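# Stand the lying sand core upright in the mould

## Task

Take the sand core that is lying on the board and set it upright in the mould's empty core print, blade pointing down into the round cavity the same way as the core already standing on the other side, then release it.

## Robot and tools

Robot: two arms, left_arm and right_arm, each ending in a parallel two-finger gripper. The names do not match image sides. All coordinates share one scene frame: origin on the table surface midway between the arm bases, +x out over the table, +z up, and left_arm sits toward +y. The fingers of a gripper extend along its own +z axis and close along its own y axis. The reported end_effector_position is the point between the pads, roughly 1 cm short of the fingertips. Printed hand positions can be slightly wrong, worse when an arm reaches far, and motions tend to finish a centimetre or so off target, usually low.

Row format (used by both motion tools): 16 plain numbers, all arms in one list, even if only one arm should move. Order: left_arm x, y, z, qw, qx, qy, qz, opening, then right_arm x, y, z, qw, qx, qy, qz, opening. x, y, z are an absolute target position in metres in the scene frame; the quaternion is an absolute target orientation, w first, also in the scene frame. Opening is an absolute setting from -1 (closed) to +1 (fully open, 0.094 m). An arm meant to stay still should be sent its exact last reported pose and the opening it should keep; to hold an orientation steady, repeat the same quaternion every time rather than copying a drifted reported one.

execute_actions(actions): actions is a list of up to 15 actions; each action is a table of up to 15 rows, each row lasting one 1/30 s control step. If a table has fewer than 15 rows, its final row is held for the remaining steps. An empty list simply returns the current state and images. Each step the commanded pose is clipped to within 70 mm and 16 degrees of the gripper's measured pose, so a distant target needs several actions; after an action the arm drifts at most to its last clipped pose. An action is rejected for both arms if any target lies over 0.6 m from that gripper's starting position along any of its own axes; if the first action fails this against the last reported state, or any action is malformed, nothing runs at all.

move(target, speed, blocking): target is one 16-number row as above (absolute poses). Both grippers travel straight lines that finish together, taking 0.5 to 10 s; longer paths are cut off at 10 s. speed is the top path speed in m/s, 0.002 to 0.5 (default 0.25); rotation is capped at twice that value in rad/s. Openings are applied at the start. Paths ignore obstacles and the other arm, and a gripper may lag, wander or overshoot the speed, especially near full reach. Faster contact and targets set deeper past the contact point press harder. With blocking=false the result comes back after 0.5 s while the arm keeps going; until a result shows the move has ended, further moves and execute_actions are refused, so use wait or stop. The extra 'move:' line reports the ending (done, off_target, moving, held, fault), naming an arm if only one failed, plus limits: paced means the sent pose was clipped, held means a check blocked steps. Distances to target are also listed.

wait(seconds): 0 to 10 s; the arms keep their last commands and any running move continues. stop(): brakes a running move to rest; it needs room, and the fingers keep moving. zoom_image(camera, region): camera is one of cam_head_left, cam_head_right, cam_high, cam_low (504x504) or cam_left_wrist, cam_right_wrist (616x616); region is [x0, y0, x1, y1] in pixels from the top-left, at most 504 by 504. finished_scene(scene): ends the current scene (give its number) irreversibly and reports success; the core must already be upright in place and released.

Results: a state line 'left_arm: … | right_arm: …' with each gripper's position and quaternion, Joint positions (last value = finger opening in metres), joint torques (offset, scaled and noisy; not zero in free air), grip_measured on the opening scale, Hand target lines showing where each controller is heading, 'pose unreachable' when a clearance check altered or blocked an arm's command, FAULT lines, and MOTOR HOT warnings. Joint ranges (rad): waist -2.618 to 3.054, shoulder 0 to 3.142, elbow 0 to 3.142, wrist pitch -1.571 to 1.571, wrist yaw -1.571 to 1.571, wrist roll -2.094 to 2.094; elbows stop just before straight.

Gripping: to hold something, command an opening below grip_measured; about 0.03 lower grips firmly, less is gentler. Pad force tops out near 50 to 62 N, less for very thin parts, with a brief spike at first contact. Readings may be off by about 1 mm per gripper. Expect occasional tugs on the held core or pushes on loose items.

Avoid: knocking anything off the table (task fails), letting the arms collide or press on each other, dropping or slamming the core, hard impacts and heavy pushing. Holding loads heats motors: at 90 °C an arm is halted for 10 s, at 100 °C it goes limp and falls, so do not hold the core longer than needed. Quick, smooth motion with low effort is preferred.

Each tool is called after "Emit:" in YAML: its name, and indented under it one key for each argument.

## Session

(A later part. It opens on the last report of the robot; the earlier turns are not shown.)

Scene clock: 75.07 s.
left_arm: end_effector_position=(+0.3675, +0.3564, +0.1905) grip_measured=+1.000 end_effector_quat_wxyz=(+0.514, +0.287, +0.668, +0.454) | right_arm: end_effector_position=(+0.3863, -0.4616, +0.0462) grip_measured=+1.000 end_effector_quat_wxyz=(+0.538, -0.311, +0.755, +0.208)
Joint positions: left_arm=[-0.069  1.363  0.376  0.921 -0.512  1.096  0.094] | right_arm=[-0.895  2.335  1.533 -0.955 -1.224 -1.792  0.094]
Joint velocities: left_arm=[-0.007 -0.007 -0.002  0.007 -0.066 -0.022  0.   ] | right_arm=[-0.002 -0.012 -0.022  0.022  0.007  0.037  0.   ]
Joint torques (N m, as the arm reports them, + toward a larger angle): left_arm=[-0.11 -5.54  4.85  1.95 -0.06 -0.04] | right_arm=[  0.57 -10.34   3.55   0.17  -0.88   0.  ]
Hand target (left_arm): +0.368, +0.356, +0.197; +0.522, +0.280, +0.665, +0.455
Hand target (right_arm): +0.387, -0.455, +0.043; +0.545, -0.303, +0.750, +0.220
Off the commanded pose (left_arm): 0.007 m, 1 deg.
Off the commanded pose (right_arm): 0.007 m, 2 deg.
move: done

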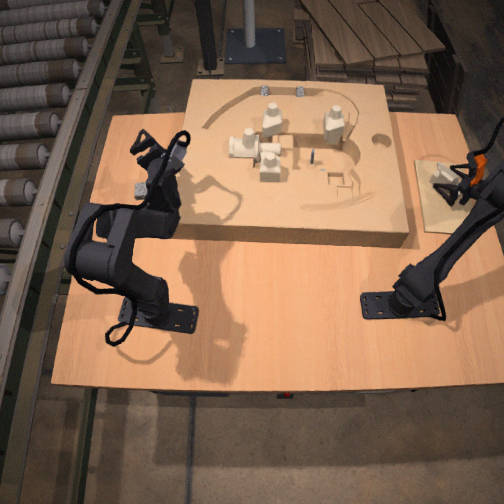

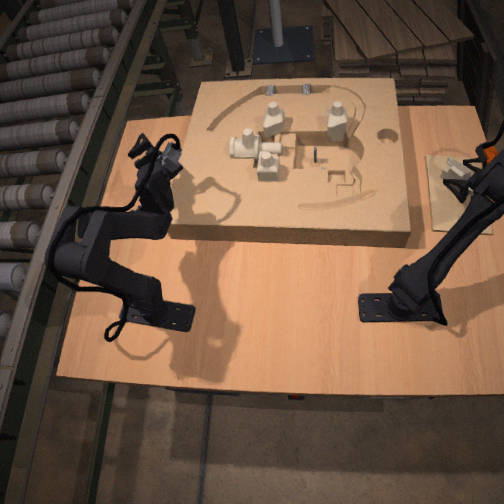

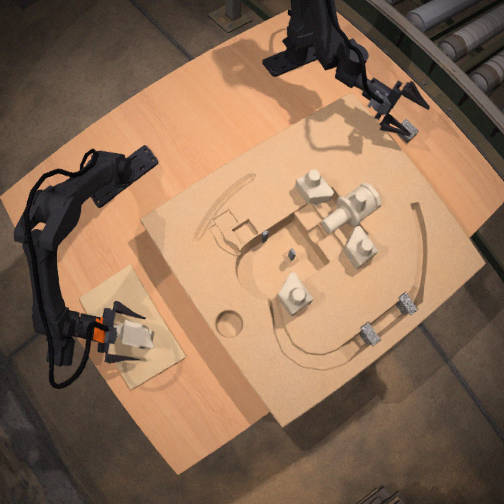

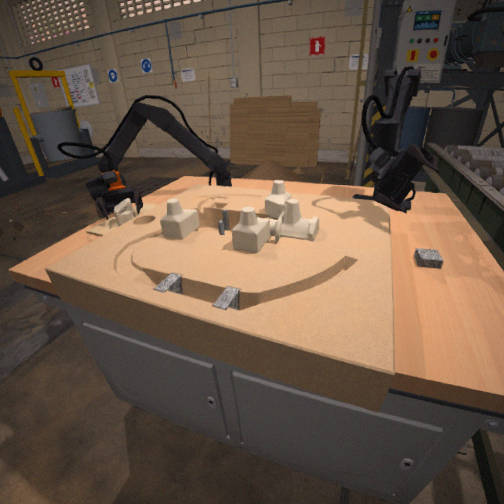

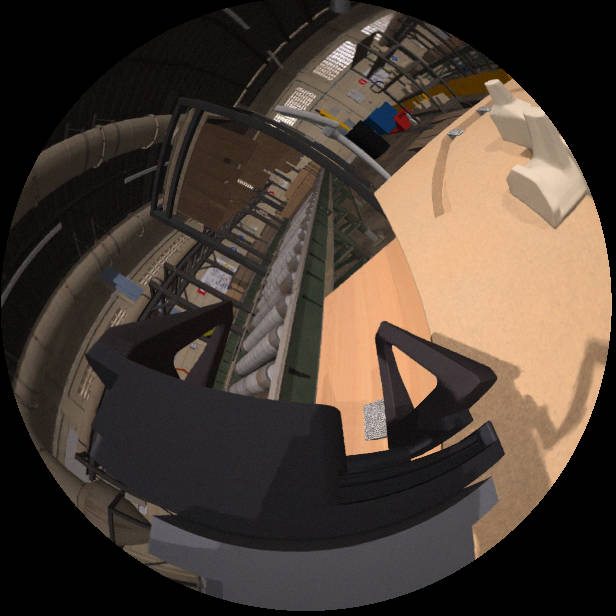

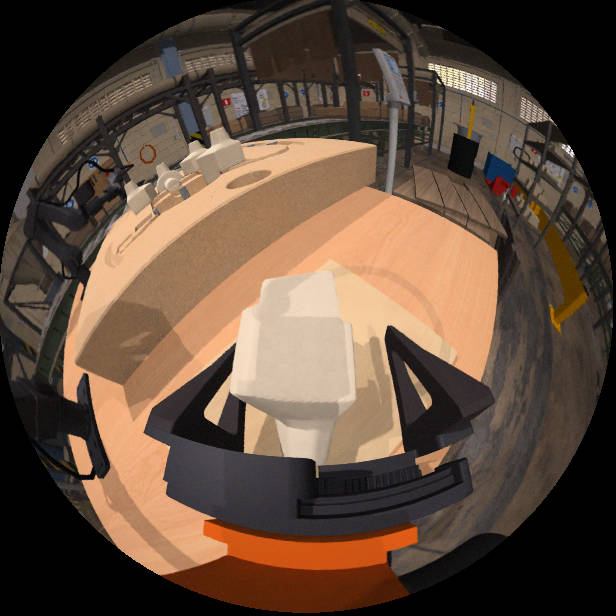

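Emit:
execute_actions:
  actions:
    - [[0.368,0.356,0.197,0.522,0.280,0.665,0.455,1,0.382,-0.450,0.046,0.545,-0.303,0.75,0.22,1]]
    - [[0.368,0.356,0.197,0.522,0.280,0.665,0.455,1,0.381,-0.449,0.043,0.545,-0.303,0.75,0.22,0.5]]

Scene clock: 78.30 s.
left_arm: end_effector_position=(+0.3675, +0.3564, +0.1905) grip_measured=+1.000 end_effector_quat_wxyz=(+0.514, +0.287, +0.668, +0.454) | right_arm: end_effector_position=(+0.3817, -0.4560, +0.0392) grip_measured=+0.502 end_effector_quat_wxyz=(+0.537, -0.306, +0.756, +0.215)
Joint positions: left_arm=[-0.069  1.363  0.376  0.921 -0.512  1.096  0.094] | right_arm=[-0.896  2.335  1.495 -0.935 -1.227 -1.792  0.071]
Joint velocities: left_arm=[ 0.007 -0.032  0.017  0.022  0.007  0.022  0.   ] | right_arm=[ 0.002  0.002  0.007  0.095 -0.007  0.022  0.001]
Joint torques (N m, as the arm reports them, + toward a larger angle): left_arm=[-0.1  -5.45  4.91  1.96 -0.05 -0.07] | right_arm=[  0.46 -12.07   2.74   0.14  -0.83  -0.05]
Hand target (left_arm): +0.368, +0.356, +0.197; +0.522, +0.280, +0.665, +0.455
Hand target (right_arm): +0.381, -0.449, +0.043; +0.545, -0.303, +0.750, +0.220
Off the commanded pose (left_arm): 0.007 m, 1 deg.
Off the commanded pose (right_arm): 0.008 m, 1 deg.

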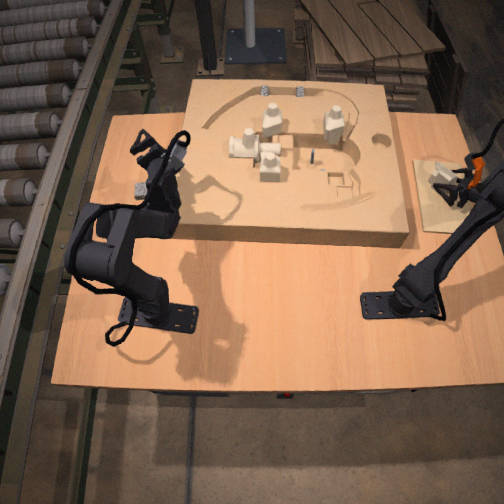

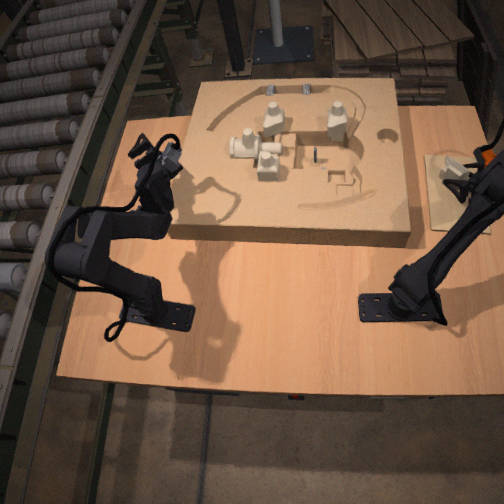

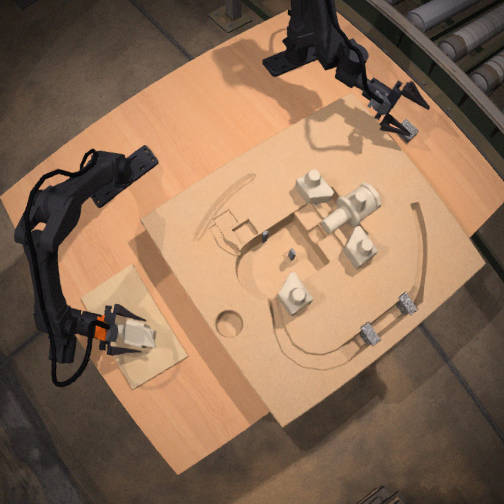

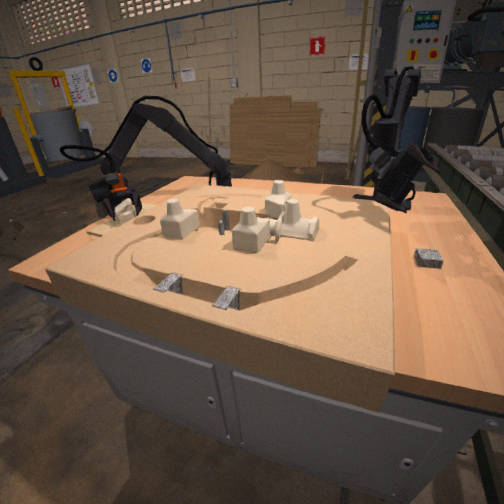

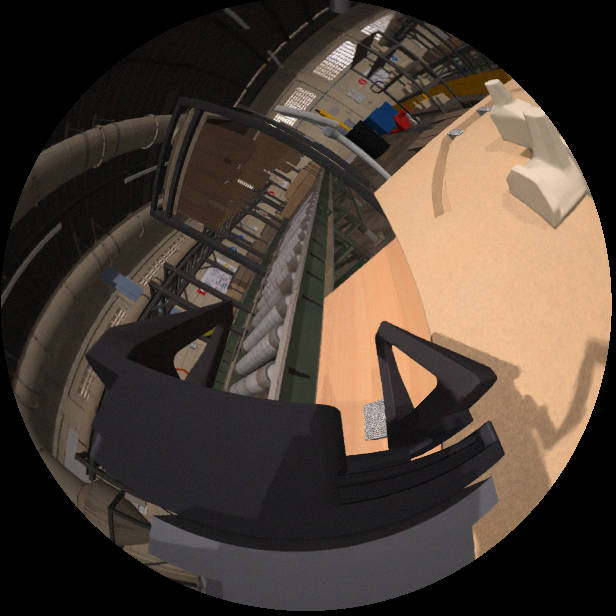

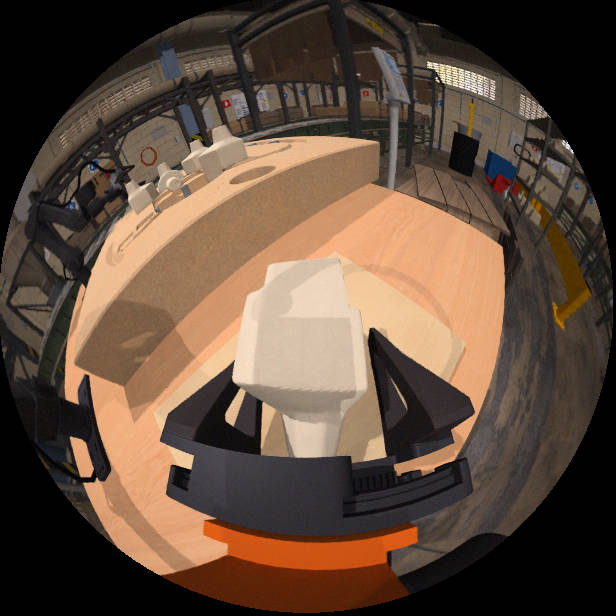

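Emit:
execute_actions:
  actions:
    - [[0.368,0.356,0.197,0.522,0.280,0.665,0.455,1,0.380,-0.448,0.045,0.545,-0.303,0.75,0.22,0.25]]
    - [[0.368,0.356,0.197,0.522,0.280,0.665,0.455,1,0.380,-0.448,0.045,0.545,-0.303,0.75,0.22,0.14]]
    - [[0.368,0.356,0.197,0.522,0.280,0.665,0.455,1,0.380,-0.448,0.055,0.545,-0.303,0.75,0.22,0.14],[0.368,0.356,0.197,0.522,0.280,0.665,0.455,1,0.380,-0.448,0.060,0.545,-0.303,0.75,0.22,0.14],[0.368,0.356,0.197,0.522,0.280,0.665,0.455,1,0.380,-0.448,0.065,0.545,-0.303,0.75,0.22,0.14],[0.368,0.356,0.197,0.522,0.280,0.665,0.455,1,0.380,-0.448,0.070,0.545,-0.303,0.75,0.22,0.14],[0.368,0.356,0.197,0.522,0.280,0.665,0.455,1,0.380,-0.448,0.075,0.545,-0.303,0.75,0.22,0.14],[0.368,0.356,0.197,0.522,0.280,0.665,0.455,1,0.380,-0.448,0.080,0.545,-0.303,0.75,0.22,0.14],[0.368,0.356,0.197,0.522,0.280,0.665,0.455,1,0.380,-0.448,0.085,0.545,-0.303,0.75,0.22,0.14],[0.368,0.356,0.197,0.522,0.280,0.665,0.455,1,0.380,-0.448,0.090,0.545,-0.303,0.75,0.22,0.14]]

Scene clock: 88.63 s.
left_arm: end_effector_position=(+0.3675, +0.3564, +0.1905) grip_measured=+1.000 end_effector_quat_wxyz=(+0.514, +0.287, +0.668, +0.454) | right_arm: end_effector_position=(+0.3733, -0.4494, +0.0611) grip_measured=+0.166 end_effector_quat_wxyz=(+0.521, -0.305, +0.766, +0.221)
Joint positions: left_arm=[-0.069  1.363  0.376  0.921 -0.512  1.096  0.094] | right_arm=[-0.896  2.258  1.482 -1.018 -1.192 -1.789  0.055]
Joint velocities: left_arm=[-0.012  0.002 -0.007  0.066 -0.022 -0.037  0.   ] | right_arm=[-0.002 -0.012 -0.022 -0.11   0.051  0.022 -0.002]
Joint torques (N m, as the arm reports them, + toward a larger angle): left_arm=[-0.13 -5.45  4.91  1.96 -0.02 -0.05] | right_arm=[  0.44 -13.56   6.19  -0.22  -1.23   0.01]
Hand target (left_arm): +0.368, +0.356, +0.197; +0.522, +0.280, +0.665, +0.455
Hand target (right_arm): +0.380, -0.448, +0.089; +0.545, -0.303, +0.751, +0.219
Off the commanded pose (left_arm): 0.007 m, 1 deg.
Off the commanded pose (right_arm): 0.030 m, 3 deg.

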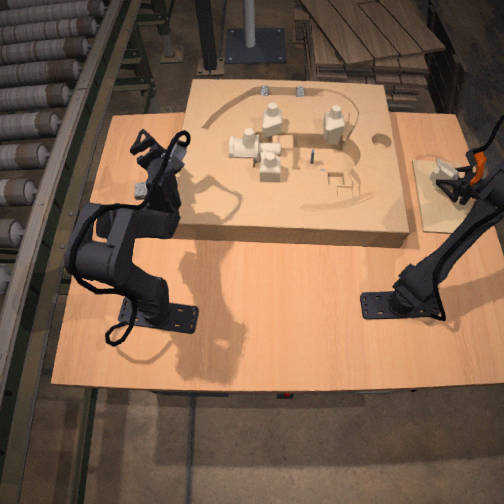

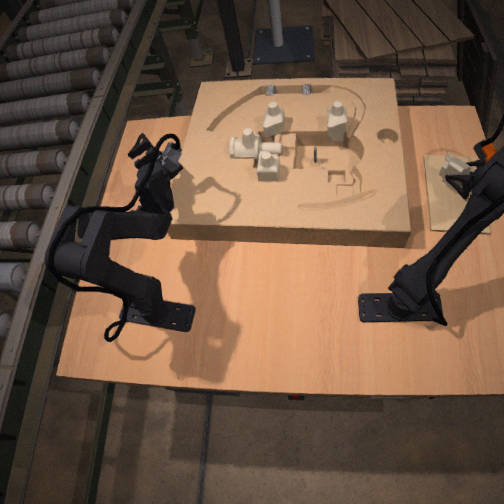

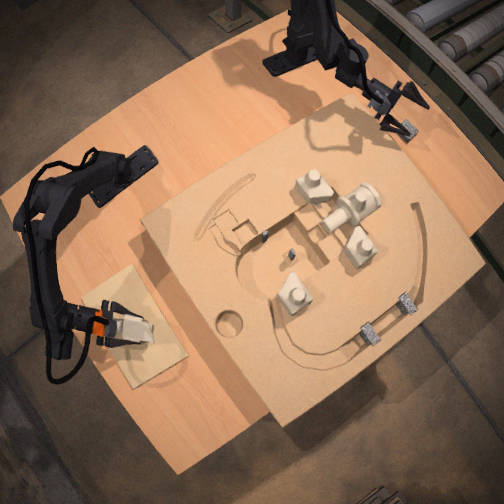

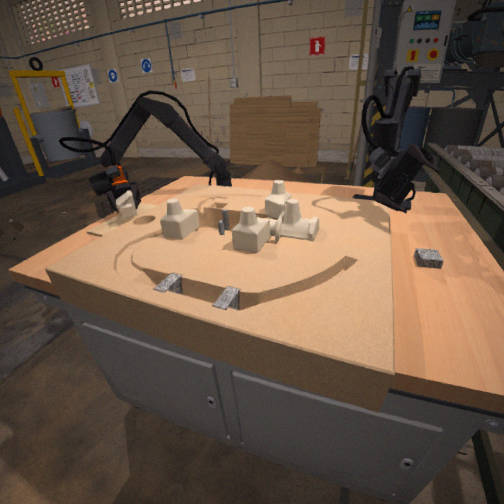

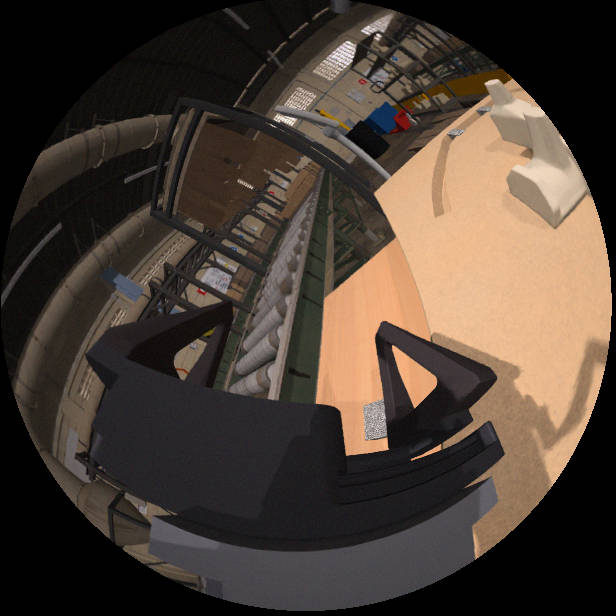

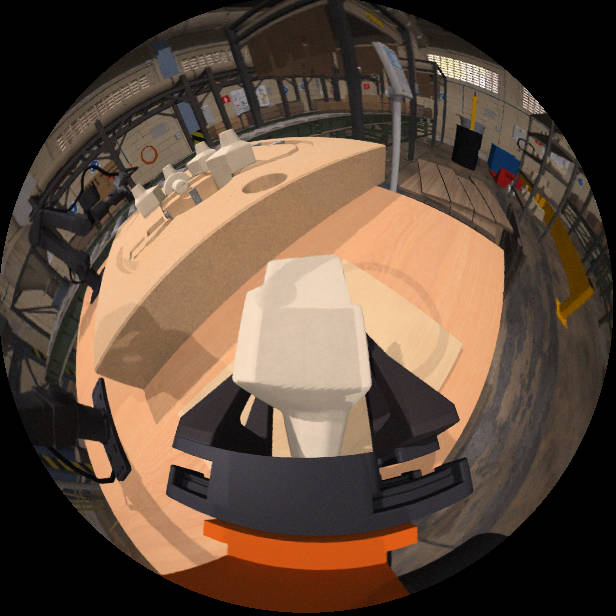

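Emit:
execute_actions:
  actions:
    - [[0.368,0.356,0.197,0.522,0.280,0.665,0.455,1,0.380,-0.448,0.10,0.54,-0.295,0.76,0.21,0.13],[0.368,0.356,0.197,0.522,0.280,0.665,0.455,1,0.380,-0.448,0.11,0.54,-0.295,0.76,0.21,0.13],[0.368,0.356,0.197,0.522,0.280,0.665,0.455,1,0.380,-0.448,0.12,0.54,-0.295,0.76,0.21,0.13],[0.368,0.356,0.197,0.522,0.280,0.665,0.455,1,0.380,-0.448,0.13,0.53,-0.29,0.77,0.20,0.13],[0.368,0.356,0.197,0.522,0.280,0.665,0.455,1,0.380,-0.448,0.14,0.53,-0.29,0.77,0.20,0.13],[0.368,0.356,0.197,0.522,0.280,0.665,0.455,1,0.380,-0.448,0.15,0.53,-0.29,0.77,0.20,0.13]]

Emit:
move:
  target: [0.368,0.356,0.197,0.522,0.280,0.665,0.455,1,0.40,-0.38,0.27,0.30,0,0.954,0,0.13]
  speed: 0.2

Scene clock: 94.90 s.
left_arm: end_effector_position=(+0.3675, +0.3564, +0.1905) grip_measured=+1.000 end_effector_quat_wxyz=(+0.514, +0.287, +0.668, +0.454) | right_arm: end_effector_position=(+0.3741, -0.4520, +0.1269) grip_measured=+0.166 end_effector_quat_wxyz=(+0.507, -0.299, +0.785, +0.193)
Joint positions: left_arm=[-0.069  1.363  0.376  0.921 -0.512  1.096  0.094] | right_arm=[-0.89   2.076  1.515 -1.077 -1.147 -1.646  0.055]
Joint velocities: left_arm=[-0.007 -0.017  0.017  0.007  0.022 -0.007  0.   ] | right_arm=[ 0.007  0.002 -0.022 -0.183  0.139  0.051  0.   ]
Joint torques (N m, as the arm reports them, + toward a larger angle): left_arm=[-0.16 -5.39  4.95  1.95 -0.04 -0.04] | right_arm=[  0.54 -11.4    7.14   0.12  -1.41   0.06]
Hand target (left_arm): +0.368, +0.356, +0.197; +0.522, +0.280, +0.665, +0.455
Hand target (right_arm): +0.380, -0.448, +0.150; +0.530, -0.291, +0.771, +0.200
Off the commanded pose (left_arm): 0.007 m, 1 deg.
Off the commanded pose (right_arm): 0.024 m, 3 deg.

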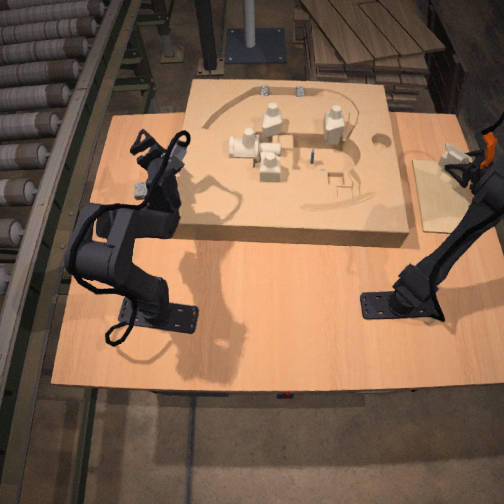

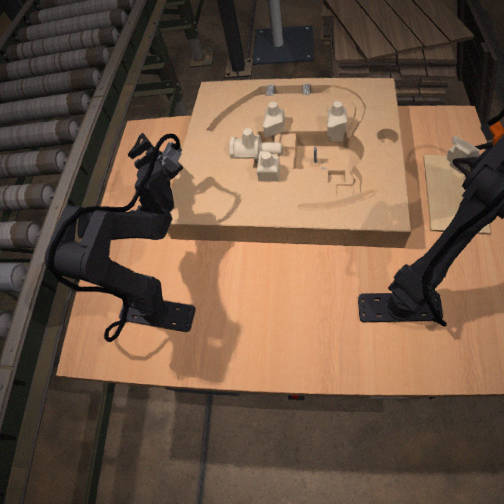

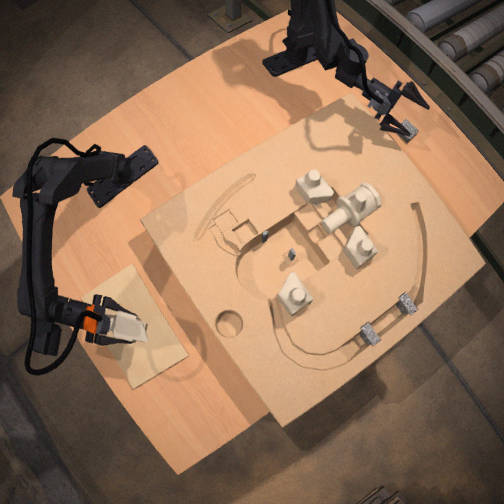

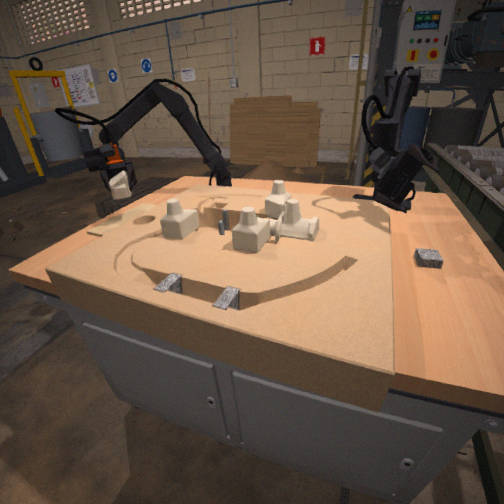

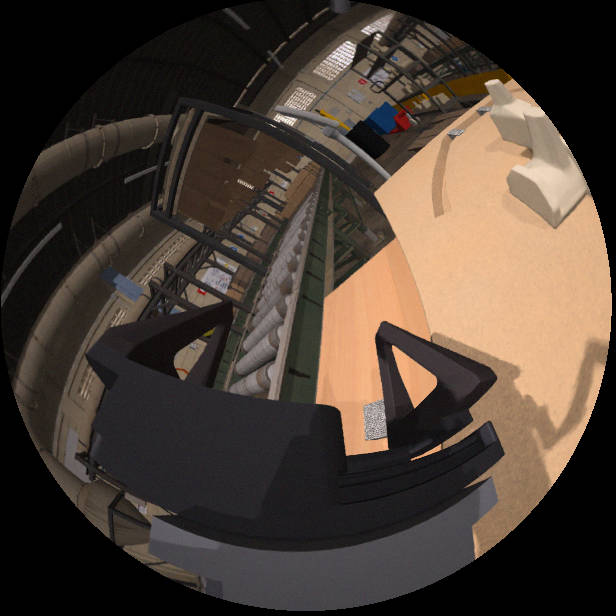

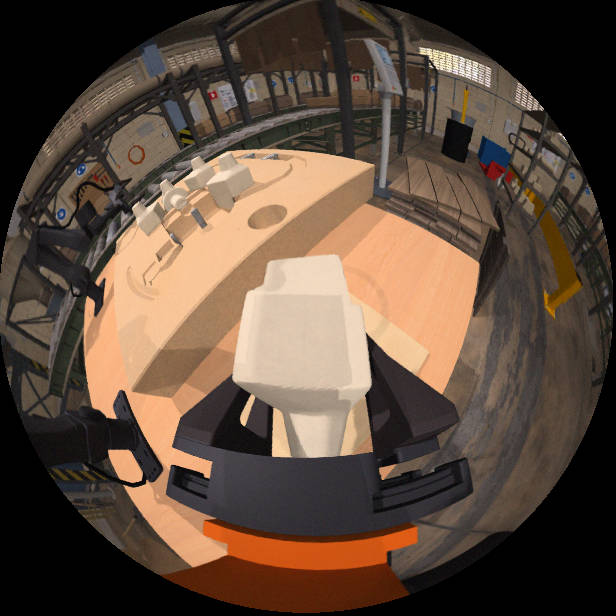

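Scene clock: 97.83 s.
left_arm: end_effector_position=(+0.3675, +0.3564, +0.1905) grip_measured=+1.000 end_effector_quat_wxyz=(+0.514, +0.287, +0.668, +0.454) | right_arm: end_effector_position=(+0.3902, -0.3775, +0.2455) grip_measured=+0.166 end_effector_quat_wxyz=(+0.256, -0.003, +0.967, +0.012)
Joint positions: left_arm=[-0.069  1.363  0.376  0.921 -0.512  1.096  0.094] | right_arm=[-0.388  1.668  1.757 -1.18  -0.204 -0.329  0.055]
Joint velocities: left_arm=[-0.012  0.012 -0.002 -0.066 -0.007 -0.051  0.   ] | right_arm=[-0.007 -0.007 -0.012 -0.022 -0.022  0.007  0.001]
Joint torques (N m, as the arm reports them, + toward a larger angle): left_arm=[-0.06 -5.31  4.99  1.96 -0.06 -0.06] | right_arm=[ 0.27 -7.76  8.98  1.57 -0.2   0.06]
Hand target (left_arm): +0.368, +0.356, +0.197; +0.522, +0.280, +0.665, +0.455
Hand target (right_arm): +0.400, -0.378, +0.269; +0.294, -0.006, +0.956, +0.002
Off the commanded pose (left_arm): 0.007 m, 1 deg.
Off the commanded pose (right_arm): 0.027 m, 5 deg.
move: off_target (right_arm)

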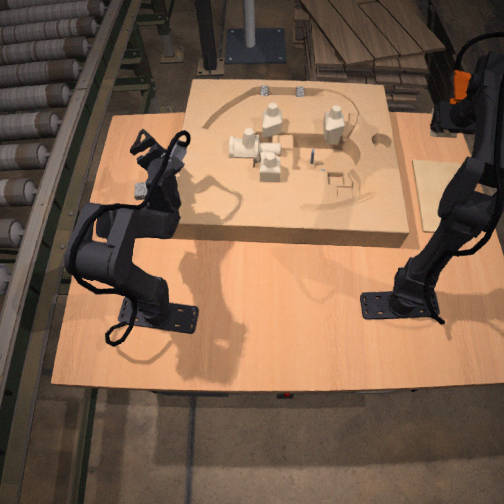

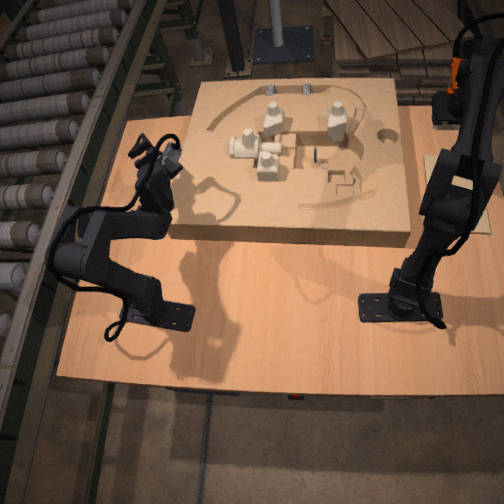

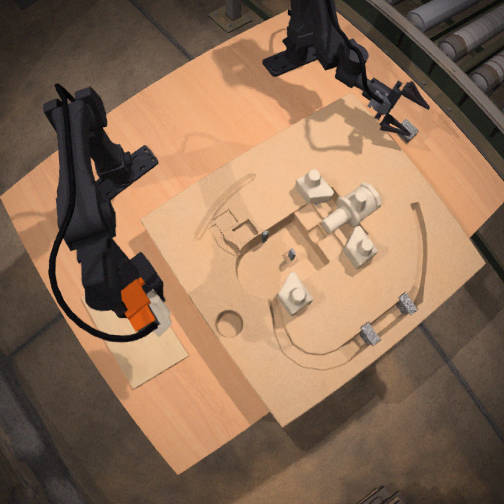

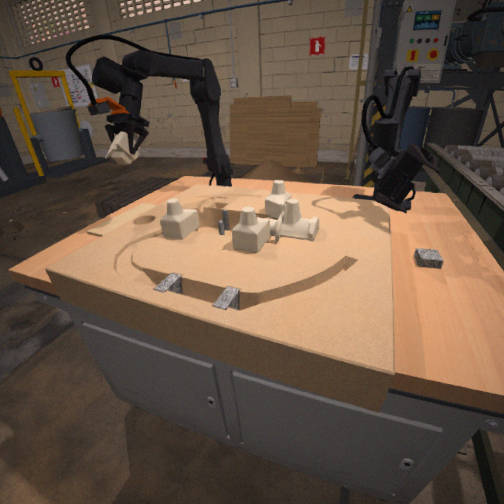

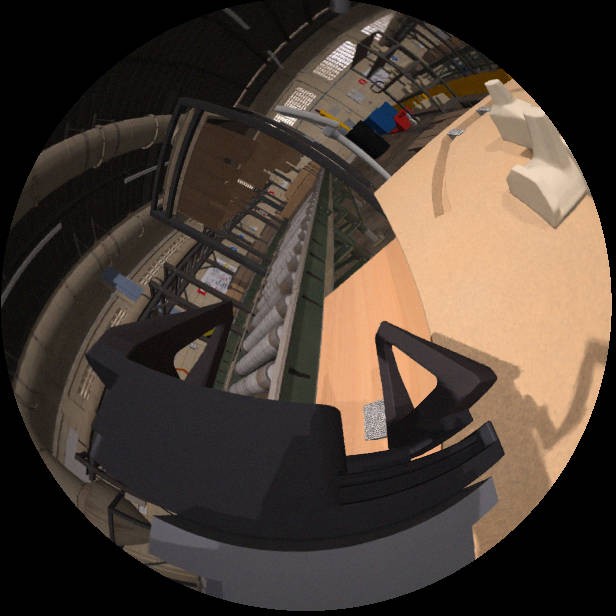

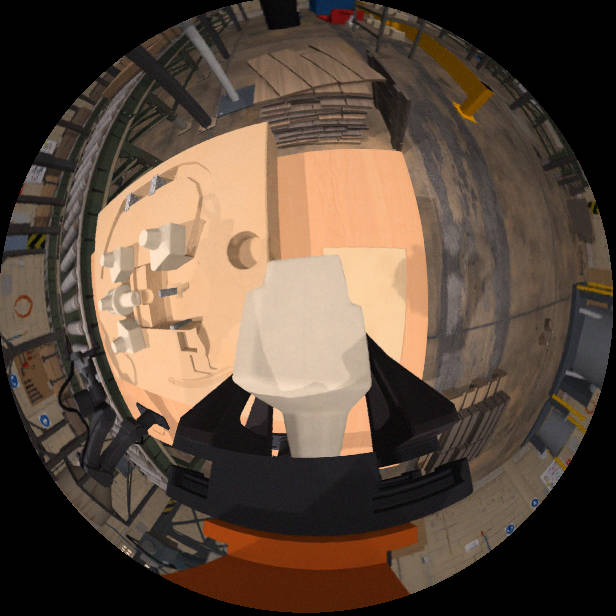

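Emit:
move:
  target: [0.368,0.356,0.197,0.522,0.280,0.665,0.455,1,0.39,-0.14,0.24,0.12,0,0.993,0,0.13]
  speed: 0.2

Emit:
move:
  target: [0.368,0.356,0.197,0.522,0.280,0.665,0.455,1,0.385,-0.128,0.18,-0.14,0,0.99,0,0.13]
  speed: 0.1

Scene clock: 108.70 s.
left_arm: end_effector_position=(+0.3675, +0.3564, +0.1905) grip_measured=+1.000 end_effector_quat_wxyz=(+0.514, +0.287, +0.668, +0.454) | right_arm: end_effector_position=(+0.3838, -0.1357, +0.2201) grip_measured=+0.166 end_effector_quat_wxyz=(+0.098, -0.009, +0.995, +0.002)
Joint positions: left_arm=[-0.069  1.363  0.376  0.921 -0.512  1.096  0.094] | right_arm=[ 0.346  1.975  2.154 -1.565  0.064  0.338  0.055]
Joint velocities: left_arm=[-0.022  0.007  0.002  0.022 -0.037  0.037  0.   ] | right_arm=[-0.012  0.002 -0.002  0.081 -0.037  0.066 -0.   ]
Joint torques (N m, as the arm reports them, + toward a larger angle): left_arm=[-0.04 -5.41  4.89  1.96 -0.06 -0.08] | right_arm=[ -0.49 -10.07   8.46   0.71   0.21   0.04]
Hand target (left_arm): +0.368, +0.356, +0.197; +0.522, +0.280, +0.665, +0.455
Hand target (right_arm): +0.389, -0.139, +0.239; +0.128, +0.001, +0.992, +0.005
Off the commanded pose (left_arm): 0.007 m, 1 deg.
Off the commanded pose (right_arm): 0.021 m, 3 deg.
joint sent to its limit (right arm) — the command would take joint 4 (wrist pitch) past its lower limit, so that joint was sent only as far as its limit.
move: off_target (right_arm)

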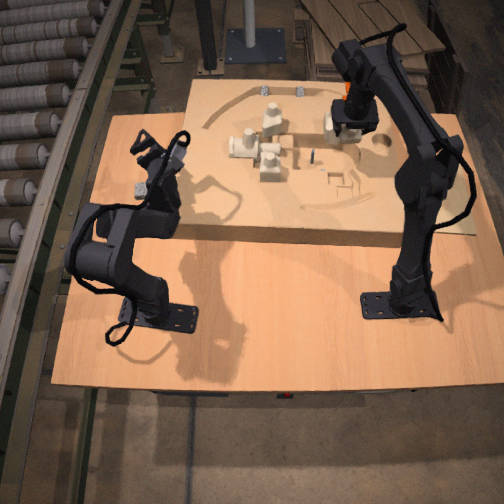

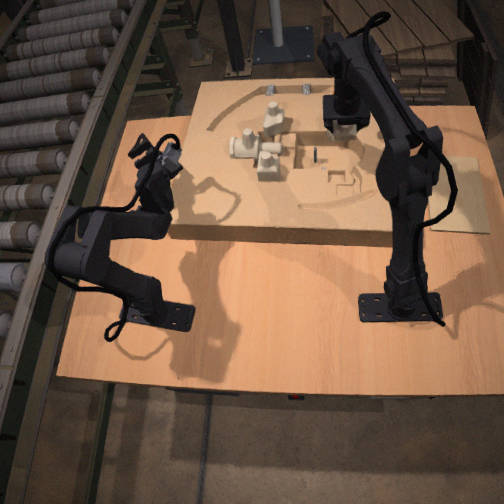

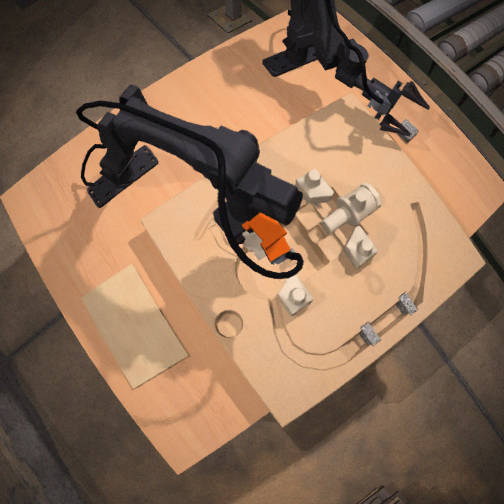

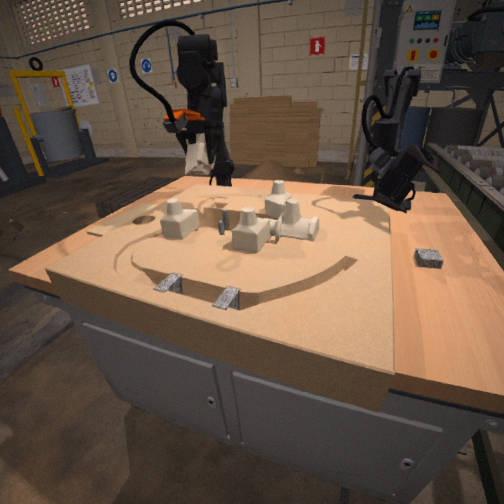

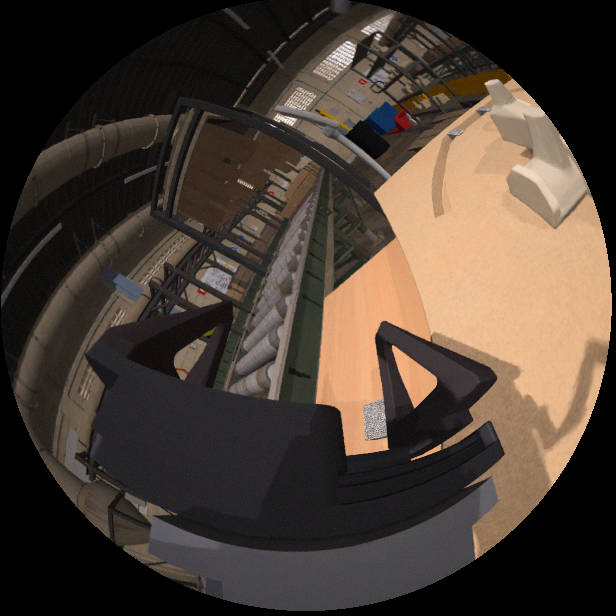

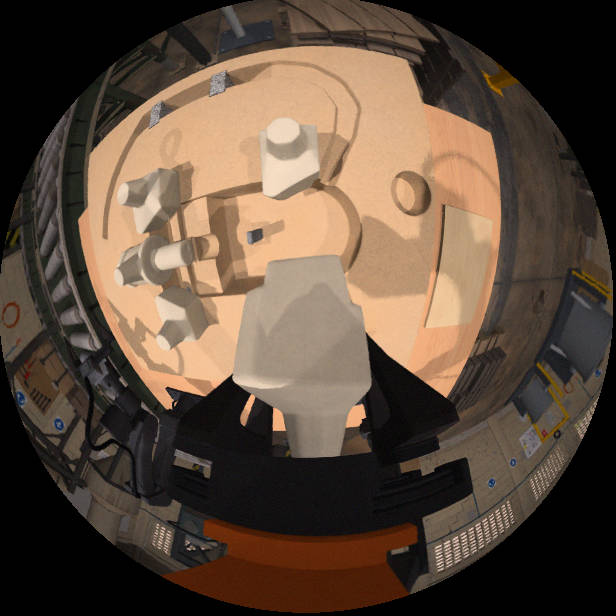

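Scene clock: 111.33 s.
left_arm: end_effector_position=(+0.3675, +0.3564, +0.1905) grip_measured=+1.000 end_effector_quat_wxyz=(+0.514, +0.287, +0.668, +0.454) | right_arm: end_effector_position=(+0.3866, -0.1259, +0.1797) grip_measured=+0.166 end_effector_quat_wxyz=(+0.022, +0.007, +0.998, +0.052)
Joint positions: left_arm=[-0.069  1.363  0.376  0.921 -0.512  1.096  0.094] | right_arm=[ 0.301  2.072  2.141 -1.565 -0.084  0.336  0.055]
Joint velocities: left_arm=[-0.007  0.012  0.017 -0.022 -0.007  0.007  0.   ] | right_arm=[-0.012 -0.007 -0.007 -0.022 -0.037 -0.007 -0.   ]
Joint torques (N m, as the arm reports them, + toward a larger angle): left_arm=[-0.13 -5.39  4.97  1.96 -0.05 -0.07] | right_arm=[ -0.83 -10.52   4.56   0.51  -0.15  -0.12]
Hand target (left_arm): +0.368, +0.356, +0.197; +0.522, +0.280, +0.665, +0.455
Hand target (right_arm): +0.385, -0.128, +0.180; +0.018, +0.008, +0.998, +0.056
Off the commanded pose (left_arm): 0.007 m, 1 deg.
Off the commanded pose (right_arm): 0.003 m, 20 deg; orientation clipped at the last step of the last action.
joint sent to its limit (right arm) — the command would take joint 4 (wrist pitch) past its lower limit, so that joint was sent only as far as its limit.
move: off_target (right_arm); limits=paced

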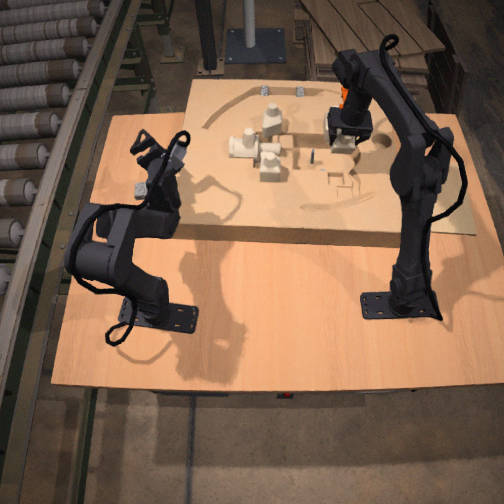

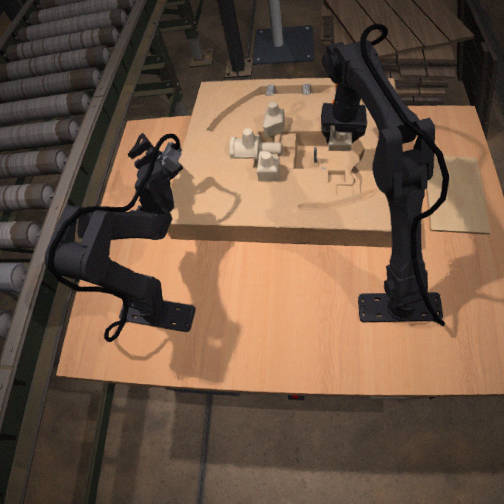

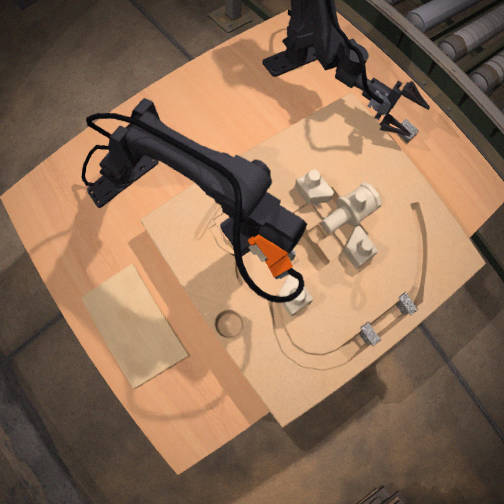

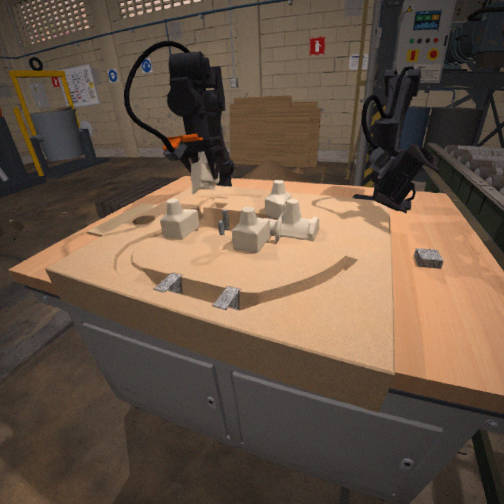

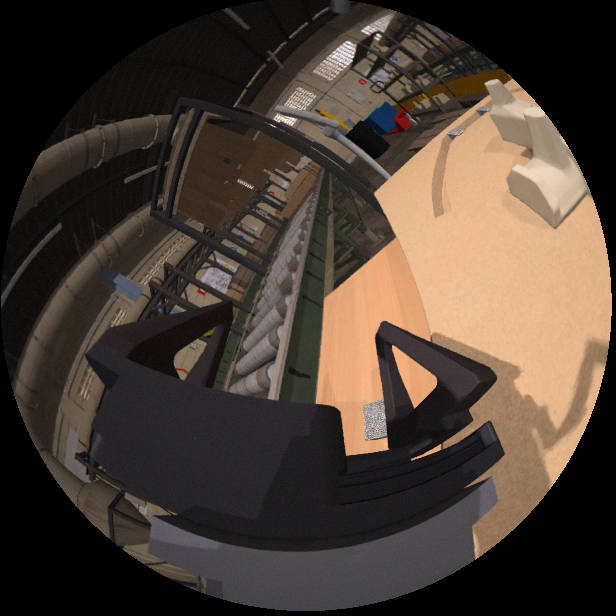

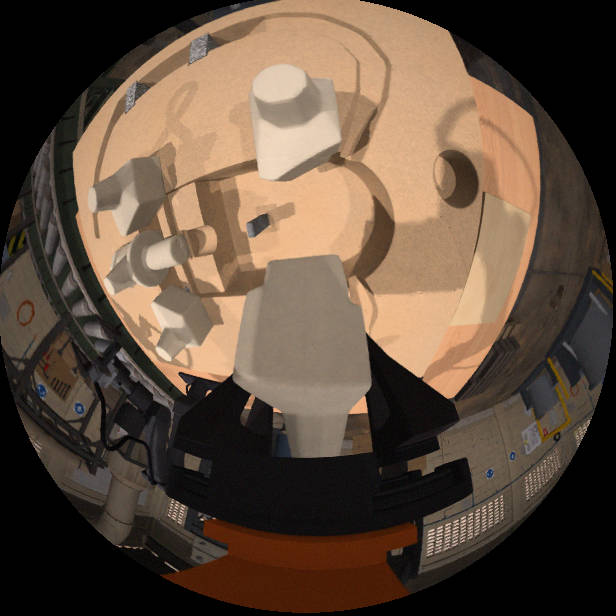

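Emit:
move:
  target: [0.368,0.356,0.197,0.522,0.280,0.665,0.455,1,0.42,-0.265,0.175,0.0,0,1,0,0.13]
  speed: 0.12

Emit:
zoom_image:
  camera: "cam_low"
  region: [110,140,210,230]

Scene clock: 125.20 s.
left_arm: end_effector_position=(+0.3675, +0.3564, +0.1905) grip_measured=+1.000 end_effector_quat_wxyz=(+0.514, +0.287, +0.668, +0.454) | right_arm: end_effector_position=(+0.4114, -0.2650, +0.1590) grip_measured=+0.166 end_effector_quat_wxyz=(+0.008, +0.007, +1.000, +0.004)
Joint positions: left_arm=[-0.069  1.363  0.376  0.921 -0.512  1.096  0.094] | right_arm=[-0.015  2.115  2.127 -1.566 -0.007  0.015  0.055]
Joint velocities: left_arm=[-0.002  0.002  0.002 -0.081  0.007 -0.007  0.   ] | right_arm=[-0.007 -0.007 -0.027 -0.037 -0.007  0.037 -0.   ]
Joint torques (N m, as the arm reports them, + toward a larger angle): left_arm=[-0.14 -5.42  4.92  1.95 -0.04 -0.05] | right_arm=[ -0.02 -11.03   8.6    0.4    0.03  -0.14]
Hand target (left_arm): +0.368, +0.356, +0.197; +0.522, +0.280, +0.665, +0.455
Hand target (right_arm): +0.419, -0.266, +0.174; +0.036, +0.000, +0.999, +0.001
Off the commanded pose (left_arm): 0.007 m, 1 deg.
Off the commanded pose (right_arm): 0.018 m, 1 deg.
joint sent to its limit (right arm) — the command would take joint 4 (wrist pitch) past its lower limit, so that joint was sent only as far as its limit.
move: off_target (right_arm)

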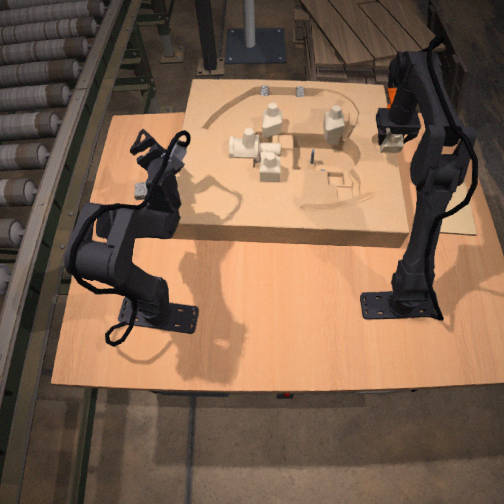

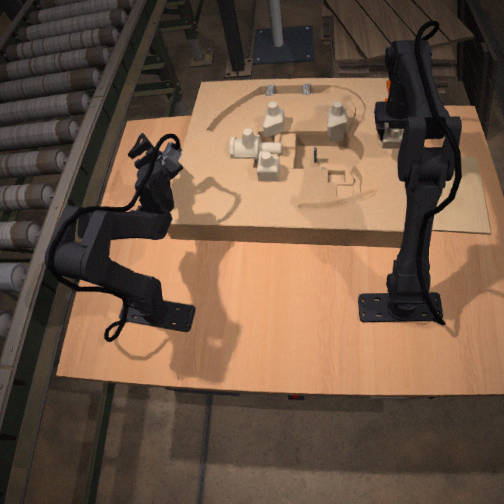

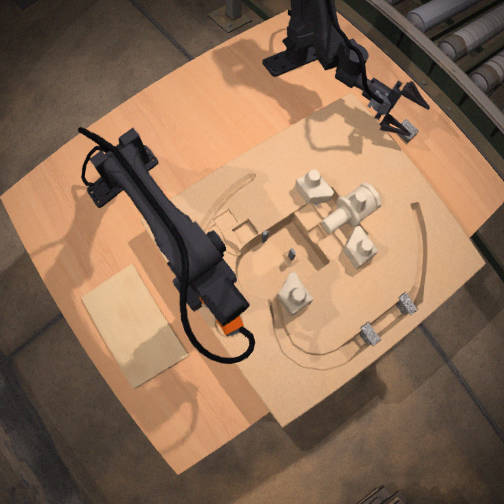

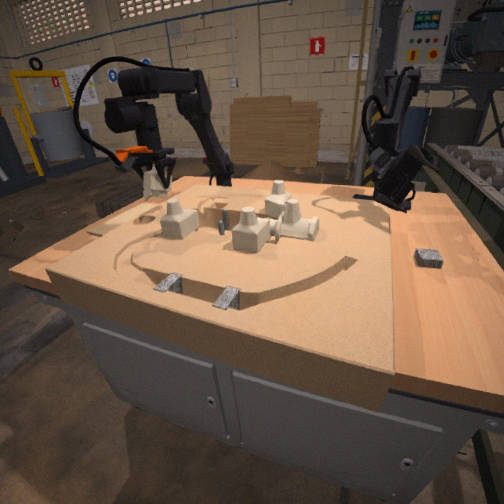

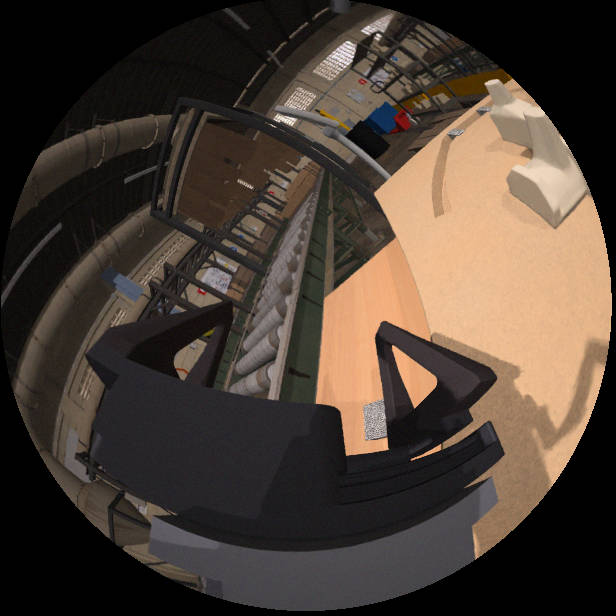

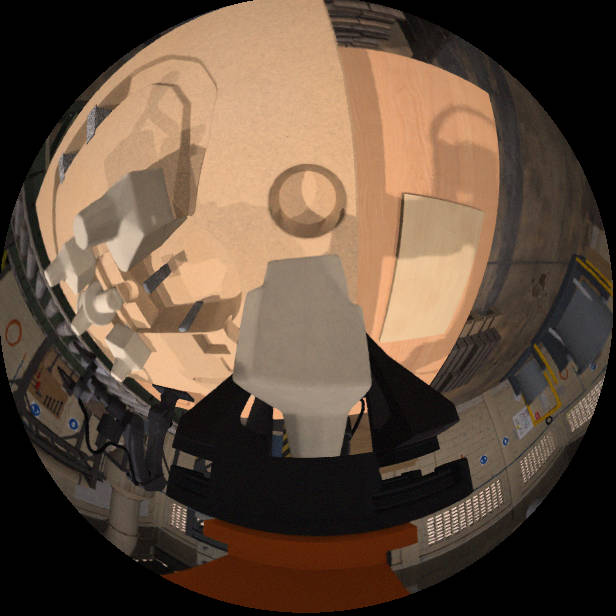

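Region (110, 140, 210, 230) of cam_low's 504x504 image, scaled by 5.040, with more detail than that image has; it fills the top 454 rows of this view, and the rest is white.

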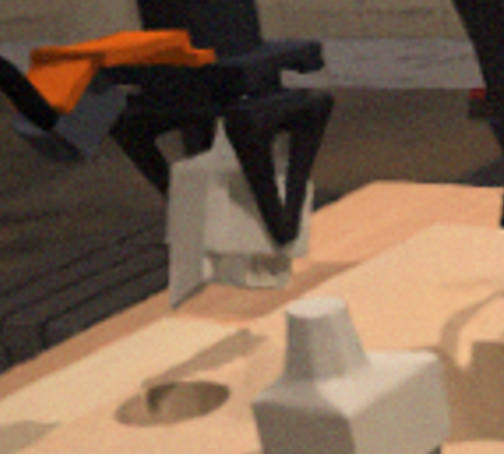

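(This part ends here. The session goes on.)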